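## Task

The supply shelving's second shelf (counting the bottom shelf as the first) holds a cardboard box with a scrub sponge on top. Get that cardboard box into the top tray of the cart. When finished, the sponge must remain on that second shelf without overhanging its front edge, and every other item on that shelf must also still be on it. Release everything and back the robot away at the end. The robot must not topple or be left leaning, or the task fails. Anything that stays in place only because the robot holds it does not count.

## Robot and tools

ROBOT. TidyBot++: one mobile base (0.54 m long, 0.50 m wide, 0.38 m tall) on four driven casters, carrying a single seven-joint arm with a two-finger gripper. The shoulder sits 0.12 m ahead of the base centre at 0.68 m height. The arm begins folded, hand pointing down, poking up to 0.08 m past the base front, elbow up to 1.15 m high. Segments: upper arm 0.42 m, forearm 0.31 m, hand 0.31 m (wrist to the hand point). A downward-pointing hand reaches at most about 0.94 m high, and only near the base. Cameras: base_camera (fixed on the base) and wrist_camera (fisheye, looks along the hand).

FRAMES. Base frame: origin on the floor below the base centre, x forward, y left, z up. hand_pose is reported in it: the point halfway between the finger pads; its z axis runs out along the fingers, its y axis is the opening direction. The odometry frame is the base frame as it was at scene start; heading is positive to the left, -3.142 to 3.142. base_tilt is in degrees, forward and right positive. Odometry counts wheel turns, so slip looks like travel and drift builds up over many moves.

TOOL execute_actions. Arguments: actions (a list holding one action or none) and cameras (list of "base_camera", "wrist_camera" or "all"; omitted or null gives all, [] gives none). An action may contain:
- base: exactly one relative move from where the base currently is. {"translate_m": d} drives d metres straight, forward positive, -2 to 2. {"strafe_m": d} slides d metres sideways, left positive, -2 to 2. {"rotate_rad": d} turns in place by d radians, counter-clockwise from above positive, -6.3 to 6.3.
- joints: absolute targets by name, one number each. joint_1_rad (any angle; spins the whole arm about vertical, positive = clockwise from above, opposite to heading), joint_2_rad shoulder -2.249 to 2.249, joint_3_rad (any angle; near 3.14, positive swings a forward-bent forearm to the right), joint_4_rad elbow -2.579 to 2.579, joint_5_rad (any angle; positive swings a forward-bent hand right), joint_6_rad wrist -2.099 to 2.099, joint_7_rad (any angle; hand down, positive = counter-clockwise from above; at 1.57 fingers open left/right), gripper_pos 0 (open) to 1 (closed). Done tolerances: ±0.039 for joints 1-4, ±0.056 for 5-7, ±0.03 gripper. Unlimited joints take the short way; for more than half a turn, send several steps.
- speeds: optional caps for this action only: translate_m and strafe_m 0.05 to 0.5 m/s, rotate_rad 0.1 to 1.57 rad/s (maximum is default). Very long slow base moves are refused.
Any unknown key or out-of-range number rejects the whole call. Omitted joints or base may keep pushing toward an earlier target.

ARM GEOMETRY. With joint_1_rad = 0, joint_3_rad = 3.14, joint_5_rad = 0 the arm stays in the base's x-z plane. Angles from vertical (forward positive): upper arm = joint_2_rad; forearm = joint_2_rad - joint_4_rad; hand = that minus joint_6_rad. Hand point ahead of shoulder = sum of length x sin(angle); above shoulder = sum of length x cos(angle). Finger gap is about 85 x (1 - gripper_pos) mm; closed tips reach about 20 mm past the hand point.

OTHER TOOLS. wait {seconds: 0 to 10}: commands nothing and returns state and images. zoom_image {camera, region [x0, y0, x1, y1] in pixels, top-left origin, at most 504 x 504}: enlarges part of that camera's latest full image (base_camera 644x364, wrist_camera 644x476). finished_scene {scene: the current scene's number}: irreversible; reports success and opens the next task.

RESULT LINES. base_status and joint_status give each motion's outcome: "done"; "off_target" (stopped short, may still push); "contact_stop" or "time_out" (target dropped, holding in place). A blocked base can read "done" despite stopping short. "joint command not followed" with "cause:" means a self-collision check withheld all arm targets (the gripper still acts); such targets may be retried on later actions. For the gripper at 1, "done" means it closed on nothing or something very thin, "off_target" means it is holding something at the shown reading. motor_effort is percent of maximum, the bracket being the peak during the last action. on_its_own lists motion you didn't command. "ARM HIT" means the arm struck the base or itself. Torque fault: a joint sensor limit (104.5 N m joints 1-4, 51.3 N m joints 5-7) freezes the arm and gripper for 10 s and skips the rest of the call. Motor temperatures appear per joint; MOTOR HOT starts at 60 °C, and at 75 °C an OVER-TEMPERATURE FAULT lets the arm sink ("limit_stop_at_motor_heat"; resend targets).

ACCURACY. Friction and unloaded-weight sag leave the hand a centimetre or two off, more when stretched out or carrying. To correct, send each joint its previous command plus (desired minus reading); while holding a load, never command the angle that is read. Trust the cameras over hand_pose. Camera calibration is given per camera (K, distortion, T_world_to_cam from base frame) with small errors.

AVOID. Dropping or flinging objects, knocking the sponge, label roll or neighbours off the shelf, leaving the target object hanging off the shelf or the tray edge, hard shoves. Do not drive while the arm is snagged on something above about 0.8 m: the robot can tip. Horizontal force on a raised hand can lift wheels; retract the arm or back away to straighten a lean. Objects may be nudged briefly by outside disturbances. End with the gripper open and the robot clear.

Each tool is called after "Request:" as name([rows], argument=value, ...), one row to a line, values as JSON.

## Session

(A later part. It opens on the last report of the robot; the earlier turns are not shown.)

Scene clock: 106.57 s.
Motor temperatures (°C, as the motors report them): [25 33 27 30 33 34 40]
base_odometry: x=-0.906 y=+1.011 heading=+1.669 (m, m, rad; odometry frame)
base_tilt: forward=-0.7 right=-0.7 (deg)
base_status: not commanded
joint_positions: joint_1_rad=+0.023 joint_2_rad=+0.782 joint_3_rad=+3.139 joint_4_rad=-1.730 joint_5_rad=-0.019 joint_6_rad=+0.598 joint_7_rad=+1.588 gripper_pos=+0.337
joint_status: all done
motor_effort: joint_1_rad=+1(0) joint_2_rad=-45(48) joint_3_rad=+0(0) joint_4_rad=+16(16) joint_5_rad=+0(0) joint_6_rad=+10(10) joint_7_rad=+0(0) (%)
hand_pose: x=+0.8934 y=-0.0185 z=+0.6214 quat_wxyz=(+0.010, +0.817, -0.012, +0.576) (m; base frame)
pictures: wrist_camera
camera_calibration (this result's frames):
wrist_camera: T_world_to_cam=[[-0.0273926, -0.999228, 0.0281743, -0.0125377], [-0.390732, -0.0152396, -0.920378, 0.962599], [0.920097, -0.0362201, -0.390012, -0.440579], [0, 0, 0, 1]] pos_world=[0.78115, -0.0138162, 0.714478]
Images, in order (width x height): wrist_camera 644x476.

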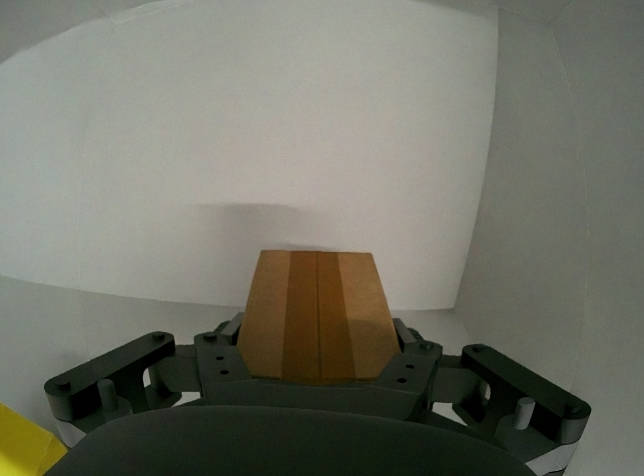

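Request:
execute_actions([
  {"base":{"translate_m":-1.45}},
], cameras=["wrist_camera"])

Request:
execute_actions([
  {"base":{"rotate_rad":-1.57},"joints":{"joint_2_rad":0.48,"joint_4_rad":-1.26,"joint_6_rad":-0.19}},
], cameras=["wrist_camera"])

Request:
execute_actions([
  {"base":{"translate_m":0.9}},
])

Scene clock: 122.10 s.
Motor temperatures (°C, as the motors report them): [25 34 27 30 33 34 40]
base_odometry: x=-0.763 y=-0.432 heading=+1.669 (m, m, rad; odometry frame)
base_tilt: forward=-0.6 right=-0.7 (deg)
base_status: done
joint_positions: joint_1_rad=+0.023 joint_2_rad=+0.782 joint_3_rad=+3.139 joint_4_rad=-1.730 joint_5_rad=-0.019 joint_6_rad=+0.597 joint_7_rad=+1.588 gripper_pos=+0.337
joint_status: not commanded
motor_effort: joint_1_rad=+0(4) joint_2_rad=-45(47) joint_3_rad=+0(2) joint_4_rad=+17(18) joint_5_rad=+0(1) joint_6_rad=+9(10) joint_7_rad=+0(0) (%)
hand_pose: x=+0.8934 y=-0.0185 z=+0.6216 quat_wxyz=(+0.010, +0.818, -0.011, +0.576) (m; base frame)
pictures: wrist_camera
camera_calibration (this result's frames):
wrist_camera: T_world_to_cam=[[-0.02716, -0.999228, 0.0283901, -0.0128706], [-0.390853, -0.0155245, -0.920322, 0.962851], [0.920052, -0.0360923, -0.390129, -0.440418], [0, 0, 0, 1]] pos_world=[0.781191, -0.0138086, 0.714678]
Images, in order (width x height): wrist_camera 644x476.

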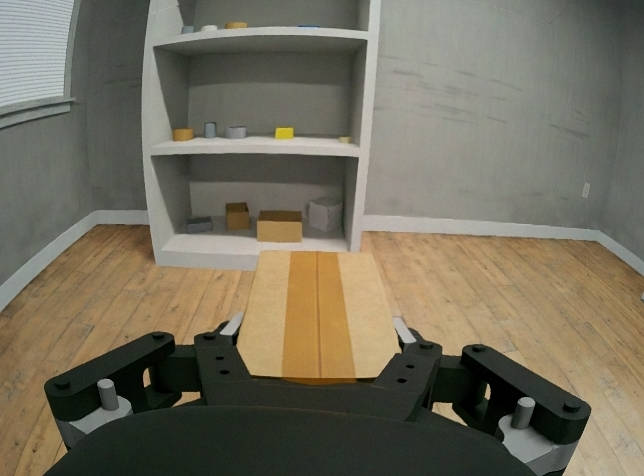

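Scene clock: 124.67 s.
Motor temperatures (°C, as the motors report them): [25 34 27 30 33 34 40]
base_odometry: x=-0.763 y=-0.432 heading=+0.100 (m, m, rad; odometry frame)
base_tilt: forward=-0.7 right=-0.7 (deg)
base_status: done
joint_positions: joint_1_rad=+0.040 joint_2_rad=+0.507 joint_3_rad=+3.148 joint_4_rad=-1.275 joint_5_rad=-0.018 joint_6_rad=-0.159 joint_7_rad=+1.588 gripper_pos=+0.337
joint_status: all done
motor_effort: joint_1_rad=+0(7) joint_2_rad=-43(50) joint_3_rad=+0(5) joint_4_rad=+23(23) joint_5_rad=+0(1) joint_6_rad=+10(10) joint_7_rad=-1(0) (%)
hand_pose: x=+0.9204 y=-0.0331 z=+0.8710 quat_wxyz=(+0.013, +0.825, -0.017, +0.565) (m; base frame)
pictures: wrist_camera
camera_calibration (this result's frames):
wrist_camera: T_world_to_cam=[[-0.0380862, -0.998944, 0.0256973, -0.0214063], [-0.415199, -0.00757149, -0.909699, 1.2161], [0.908933, -0.0453165, -0.414472, -0.337331], [0, 0, 0, 1]] pos_world=[0.81072, -0.0274627, 0.967022]
Images, in order (width x height): wrist_camera 644x476.

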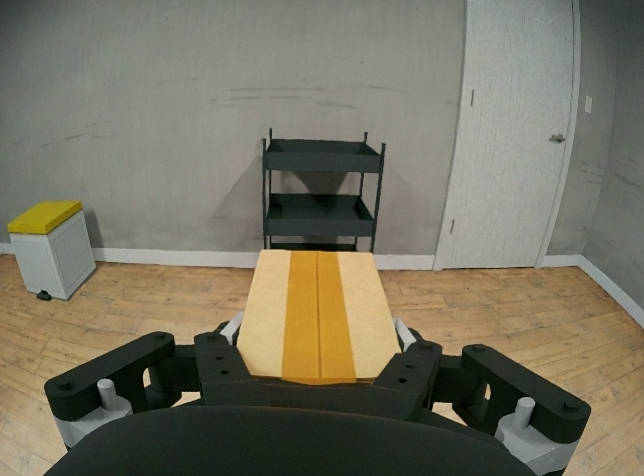

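Scene clock: 127.87 s.
Motor temperatures (°C, as the motors report them): [25 35 27 30 33 34 40]
base_odometry: x=+0.133 y=-0.344 heading=+0.099 (m, m, rad; odometry frame)
base_tilt: forward=-0.7 right=-0.7 (deg)
base_status: done
joint_positions: joint_1_rad=+0.040 joint_2_rad=+0.502 joint_3_rad=+3.148 joint_4_rad=-1.275 joint_5_rad=-0.018 joint_6_rad=-0.163 joint_7_rad=+1.588 gripper_pos=+0.337
joint_status: not commanded
motor_effort: joint_1_rad=+0(1) joint_2_rad=-43(47) joint_3_rad=+0(0) joint_4_rad=+23(24) joint_5_rad=+0(0) joint_6_rad=+9(10) joint_7_rad=+0(1) (%)
hand_pose: x=+0.9190 y=-0.0330 z=+0.8738 quat_wxyz=(+0.012, +0.825, -0.017, +0.565) (m; base frame)
pictures: base_camera, wrist_camera
camera_calibration (this result's frames):
wrist_camera: T_world_to_cam=[[-0.0380523, -0.998946, 0.025663, -0.0214578], [-0.414258, -0.0076011, -0.910128, 1.21764], [0.909364, -0.0452635, -0.413533, -0.336069], [0, 0, 0, 1]] pos_world=[0.80921, -0.0273914, 0.969785]
Images, in order (width x height): base_camera 644x364, wrist_camera 644x476.

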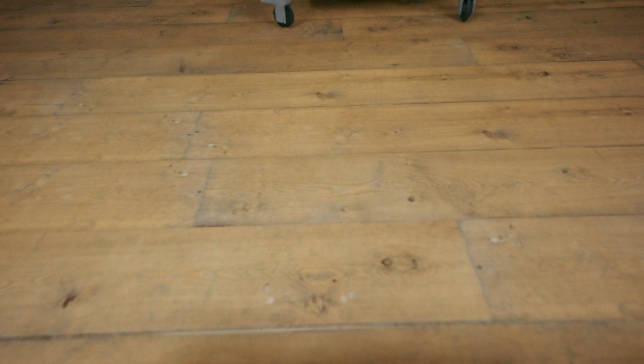

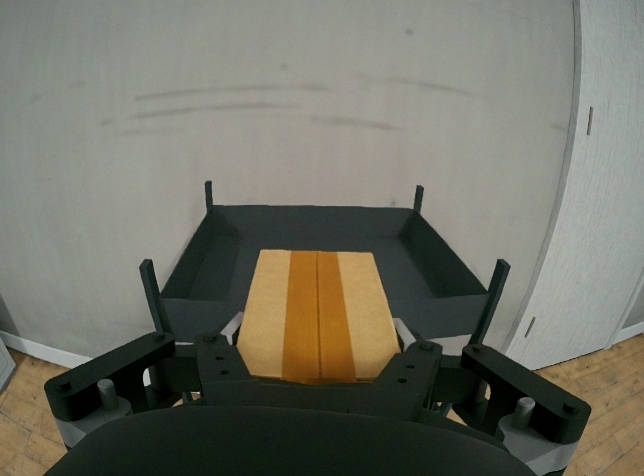

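Request:
execute_actions([
  {"base":{"translate_m":0.34}},
], cameras=[])

Request:
execute_actions([
  {"joints":{"joint_2_rad":0.66}},
], cameras=["wrist_camera"])

Scene clock: 134.40 s.
Motor temperatures (°C, as the motors report them): [25 35 27 30 33 34 40]
base_odometry: x=+0.471 y=-0.311 heading=+0.098 (m, m, rad; odometry frame)
base_tilt: forward=-0.6 right=-0.7 (deg)
base_status: done
joint_positions: joint_1_rad=+0.040 joint_2_rad=+0.500 joint_3_rad=+3.148 joint_4_rad=-1.275 joint_5_rad=-0.018 joint_6_rad=-0.164 joint_7_rad=+1.588 gripper_pos=+0.337
joint_status: not commanded
motor_effort: joint_1_rad=+0(3) joint_2_rad=-43(48) joint_3_rad=+0(1) joint_4_rad=+23(24) joint_5_rad=+0(0) joint_6_rad=+10(10) joint_7_rad=+0(0) (%)
hand_pose: x=+0.9184 y=-0.0330 z=+0.8755 quat_wxyz=(+0.012, +0.824, -0.017, +0.566) (m; base frame)
pictures: none
No camera images: the call's "cameras" was empty. Leave "cameras" out to get every camera's image.

Scene clock: 135.60 s.
Motor temperatures (°C, as the motors report them): [25 35 27 30 33 34 40]
base_odometry: x=+0.471 y=-0.311 heading=+0.098 (m, m, rad; odometry frame)
base_tilt: forward=-0.6 right=-0.7 (deg)
base_status: not commanded
joint_positions: joint_1_rad=+0.040 joint_2_rad=+0.673 joint_3_rad=+3.148 joint_4_rad=-1.275 joint_5_rad=-0.018 joint_6_rad=-0.164 joint_7_rad=+1.588 gripper_pos=+0.337
joint_status: all done
motor_effort: joint_1_rad=+0(0) joint_2_rad=-48(53) joint_3_rad=+0(0) joint_4_rad=+22(24) joint_5_rad=+0(0) joint_6_rad=+8(9) joint_7_rad=-1(0) (%)
hand_pose: x=+0.9397 y=-0.0338 z=+0.7345 quat_wxyz=(+0.011, +0.870, -0.018, +0.492) (m; base frame)
pictures: wrist_camera
camera_calibration (this result's frames):
wrist_camera: T_world_to_cam=[[-0.0336629, -0.99912, 0.0250068, -0.0215535], [-0.563946, -0.00166832, -0.82581, 1.17836], [0.825125, -0.0419016, -0.563394, -0.223294], [0, 0, 0, 1]] pos_world=[0.848054, -0.028925, 0.847842]
Images, in order (width x height): wrist_camera 644x476.

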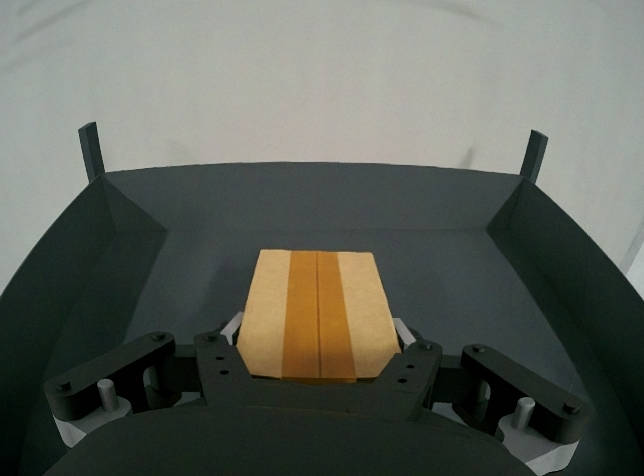

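Request:
execute_actions([
  {"joints":{"gripper_pos":0}},
], cameras=["wrist_camera"])

Request:
execute_actions([
  {"joints":{"joint_2_rad":0.45}},
], cameras=[])

Request:
execute_actions([
  {"base":{"translate_m":-0.4}},
], cameras=["wrist_camera"])

Request:
finished_scene(scene=1)

Scene clock: 143.77 s.
Motor temperatures (°C, as the motors report them): [25 35 27 30 33 34 40]
base_odometry: x=+0.471 y=-0.311 heading=+0.098 (m, m, rad; odometry frame)
base_tilt: forward=-0.6 right=-0.7 (deg)
base_status: not commanded
joint_positions: joint_1_rad=+0.040 joint_2_rad=+0.673 joint_3_rad=+3.148 joint_4_rad=-1.275 joint_5_rad=-0.018 joint_6_rad=-0.164 joint_7_rad=+1.588 gripper_pos=+0.000
joint_status: all done
motor_effort: joint_1_rad=+1(0) joint_2_rad=-46(48) joint_3_rad=+0(0) joint_4_rad=+21(22) joint_5_rad=+0(0) joint_6_rad=+8(9) joint_7_rad=+0(0) (%)
hand_pose: x=+0.9397 y=-0.0338 z=+0.7345 quat_wxyz=(+0.011, +0.870, -0.018, +0.492) (m; base frame)
pictures: wrist_camera
camera_calibration (this result's frames):
wrist_camera: T_world_to_cam=[[-0.0336636, -0.99912, 0.0250069, -0.0215534], [-0.563923, -0.00166909, -0.825826, 1.17837], [0.825141, -0.0419022, -0.563371, -0.223311], [0, 0, 0, 1]] pos_world=[0.848049, -0.0289248, 0.847863]
Images, in order (width x height): wrist_camera 644x476.

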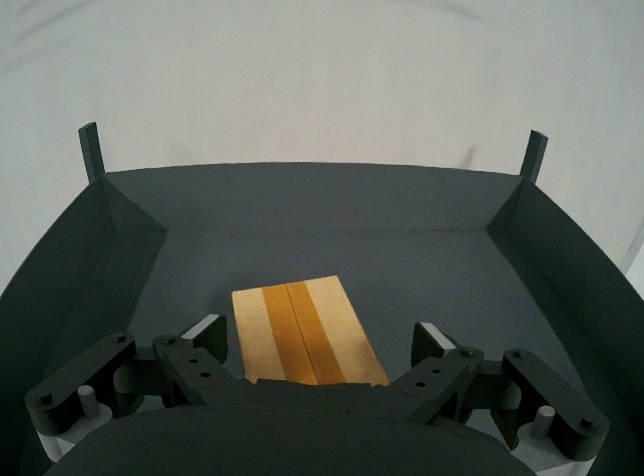

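Scene clock: 145.20 s.
Motor temperatures (°C, as the motors report them): [25 35 27 30 33 34 40]
base_odometry: x=+0.471 y=-0.311 heading=+0.098 (m, m, rad; odometry frame)
base_tilt: forward=-0.6 right=-0.7 (deg)
base_status: not commanded
joint_positions: joint_1_rad=+0.040 joint_2_rad=+0.444 joint_3_rad=+3.148 joint_4_rad=-1.269 joint_5_rad=-0.018 joint_6_rad=-0.164 joint_7_rad=+1.588 gripper_pos=+0.000
joint_status: all done
motor_effort: joint_1_rad=+0(0) joint_2_rad=-41(50) joint_3_rad=+0(0) joint_4_rad=+23(23) joint_5_rad=+0(0) joint_6_rad=+9(9) joint_7_rad=+0(1) (%)
hand_pose: x=+0.9071 y=-0.0325 z=+0.9229 quat_wxyz=(+0.013, +0.807, -0.017, +0.591) (m; base frame)
pictures: none
No camera images: the call's "cameras" was empty. Leave "cameras" out to get every camera's image.

Scene clock: 147.50 s.
Motor temperatures (°C, as the motors report them): [25 35 27 31 33 34 40]
base_odometry: x=+0.073 y=-0.350 heading=+0.098 (m, m, rad; odometry frame)
base_tilt: forward=-0.7 right=-0.7 (deg)
base_status: done
joint_positions: joint_1_rad=+0.039 joint_2_rad=+0.446 joint_3_rad=+3.147 joint_4_rad=-1.269 joint_5_rad=-0.018 joint_6_rad=-0.164 joint_7_rad=+1.588 gripper_pos=+0.000
joint_status: not commanded
motor_effort: joint_1_rad=+0(4) joint_2_rad=-40(44) joint_3_rad=+0(3) joint_4_rad=+23(24) joint_5_rad=+0(0) joint_6_rad=+8(9) joint_7_rad=+0(0) (%)
hand_pose: x=+0.9076 y=-0.0315 z=+0.9214 quat_wxyz=(+0.012, +0.807, -0.016, +0.590) (m; base frame)
pictures: wrist_camera
camera_calibration (this result's frames):
wrist_camera: T_world_to_cam=[[-0.0380592, -0.998953, 0.0253794, -0.0212728], [-0.358591, -0.010053, -0.933441, 1.22714], [0.932719, -0.0446268, -0.357833, -0.378514], [0, 0, 0, 1]] pos_world=[0.792277, -0.0258059, 1.01055]
Images, in order (width x height): wrist_camera 644x476.

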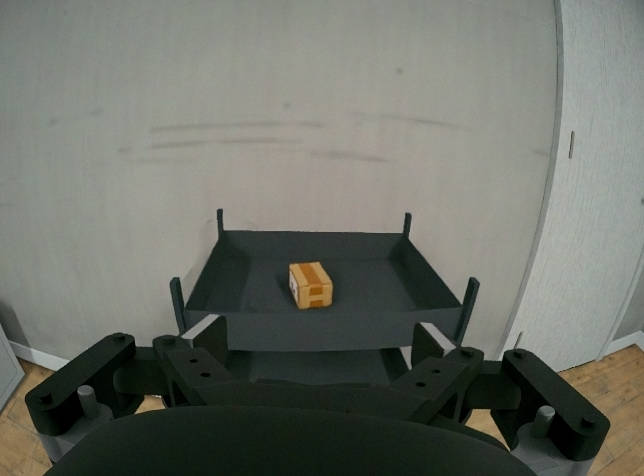

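The scene is finished: the task was done.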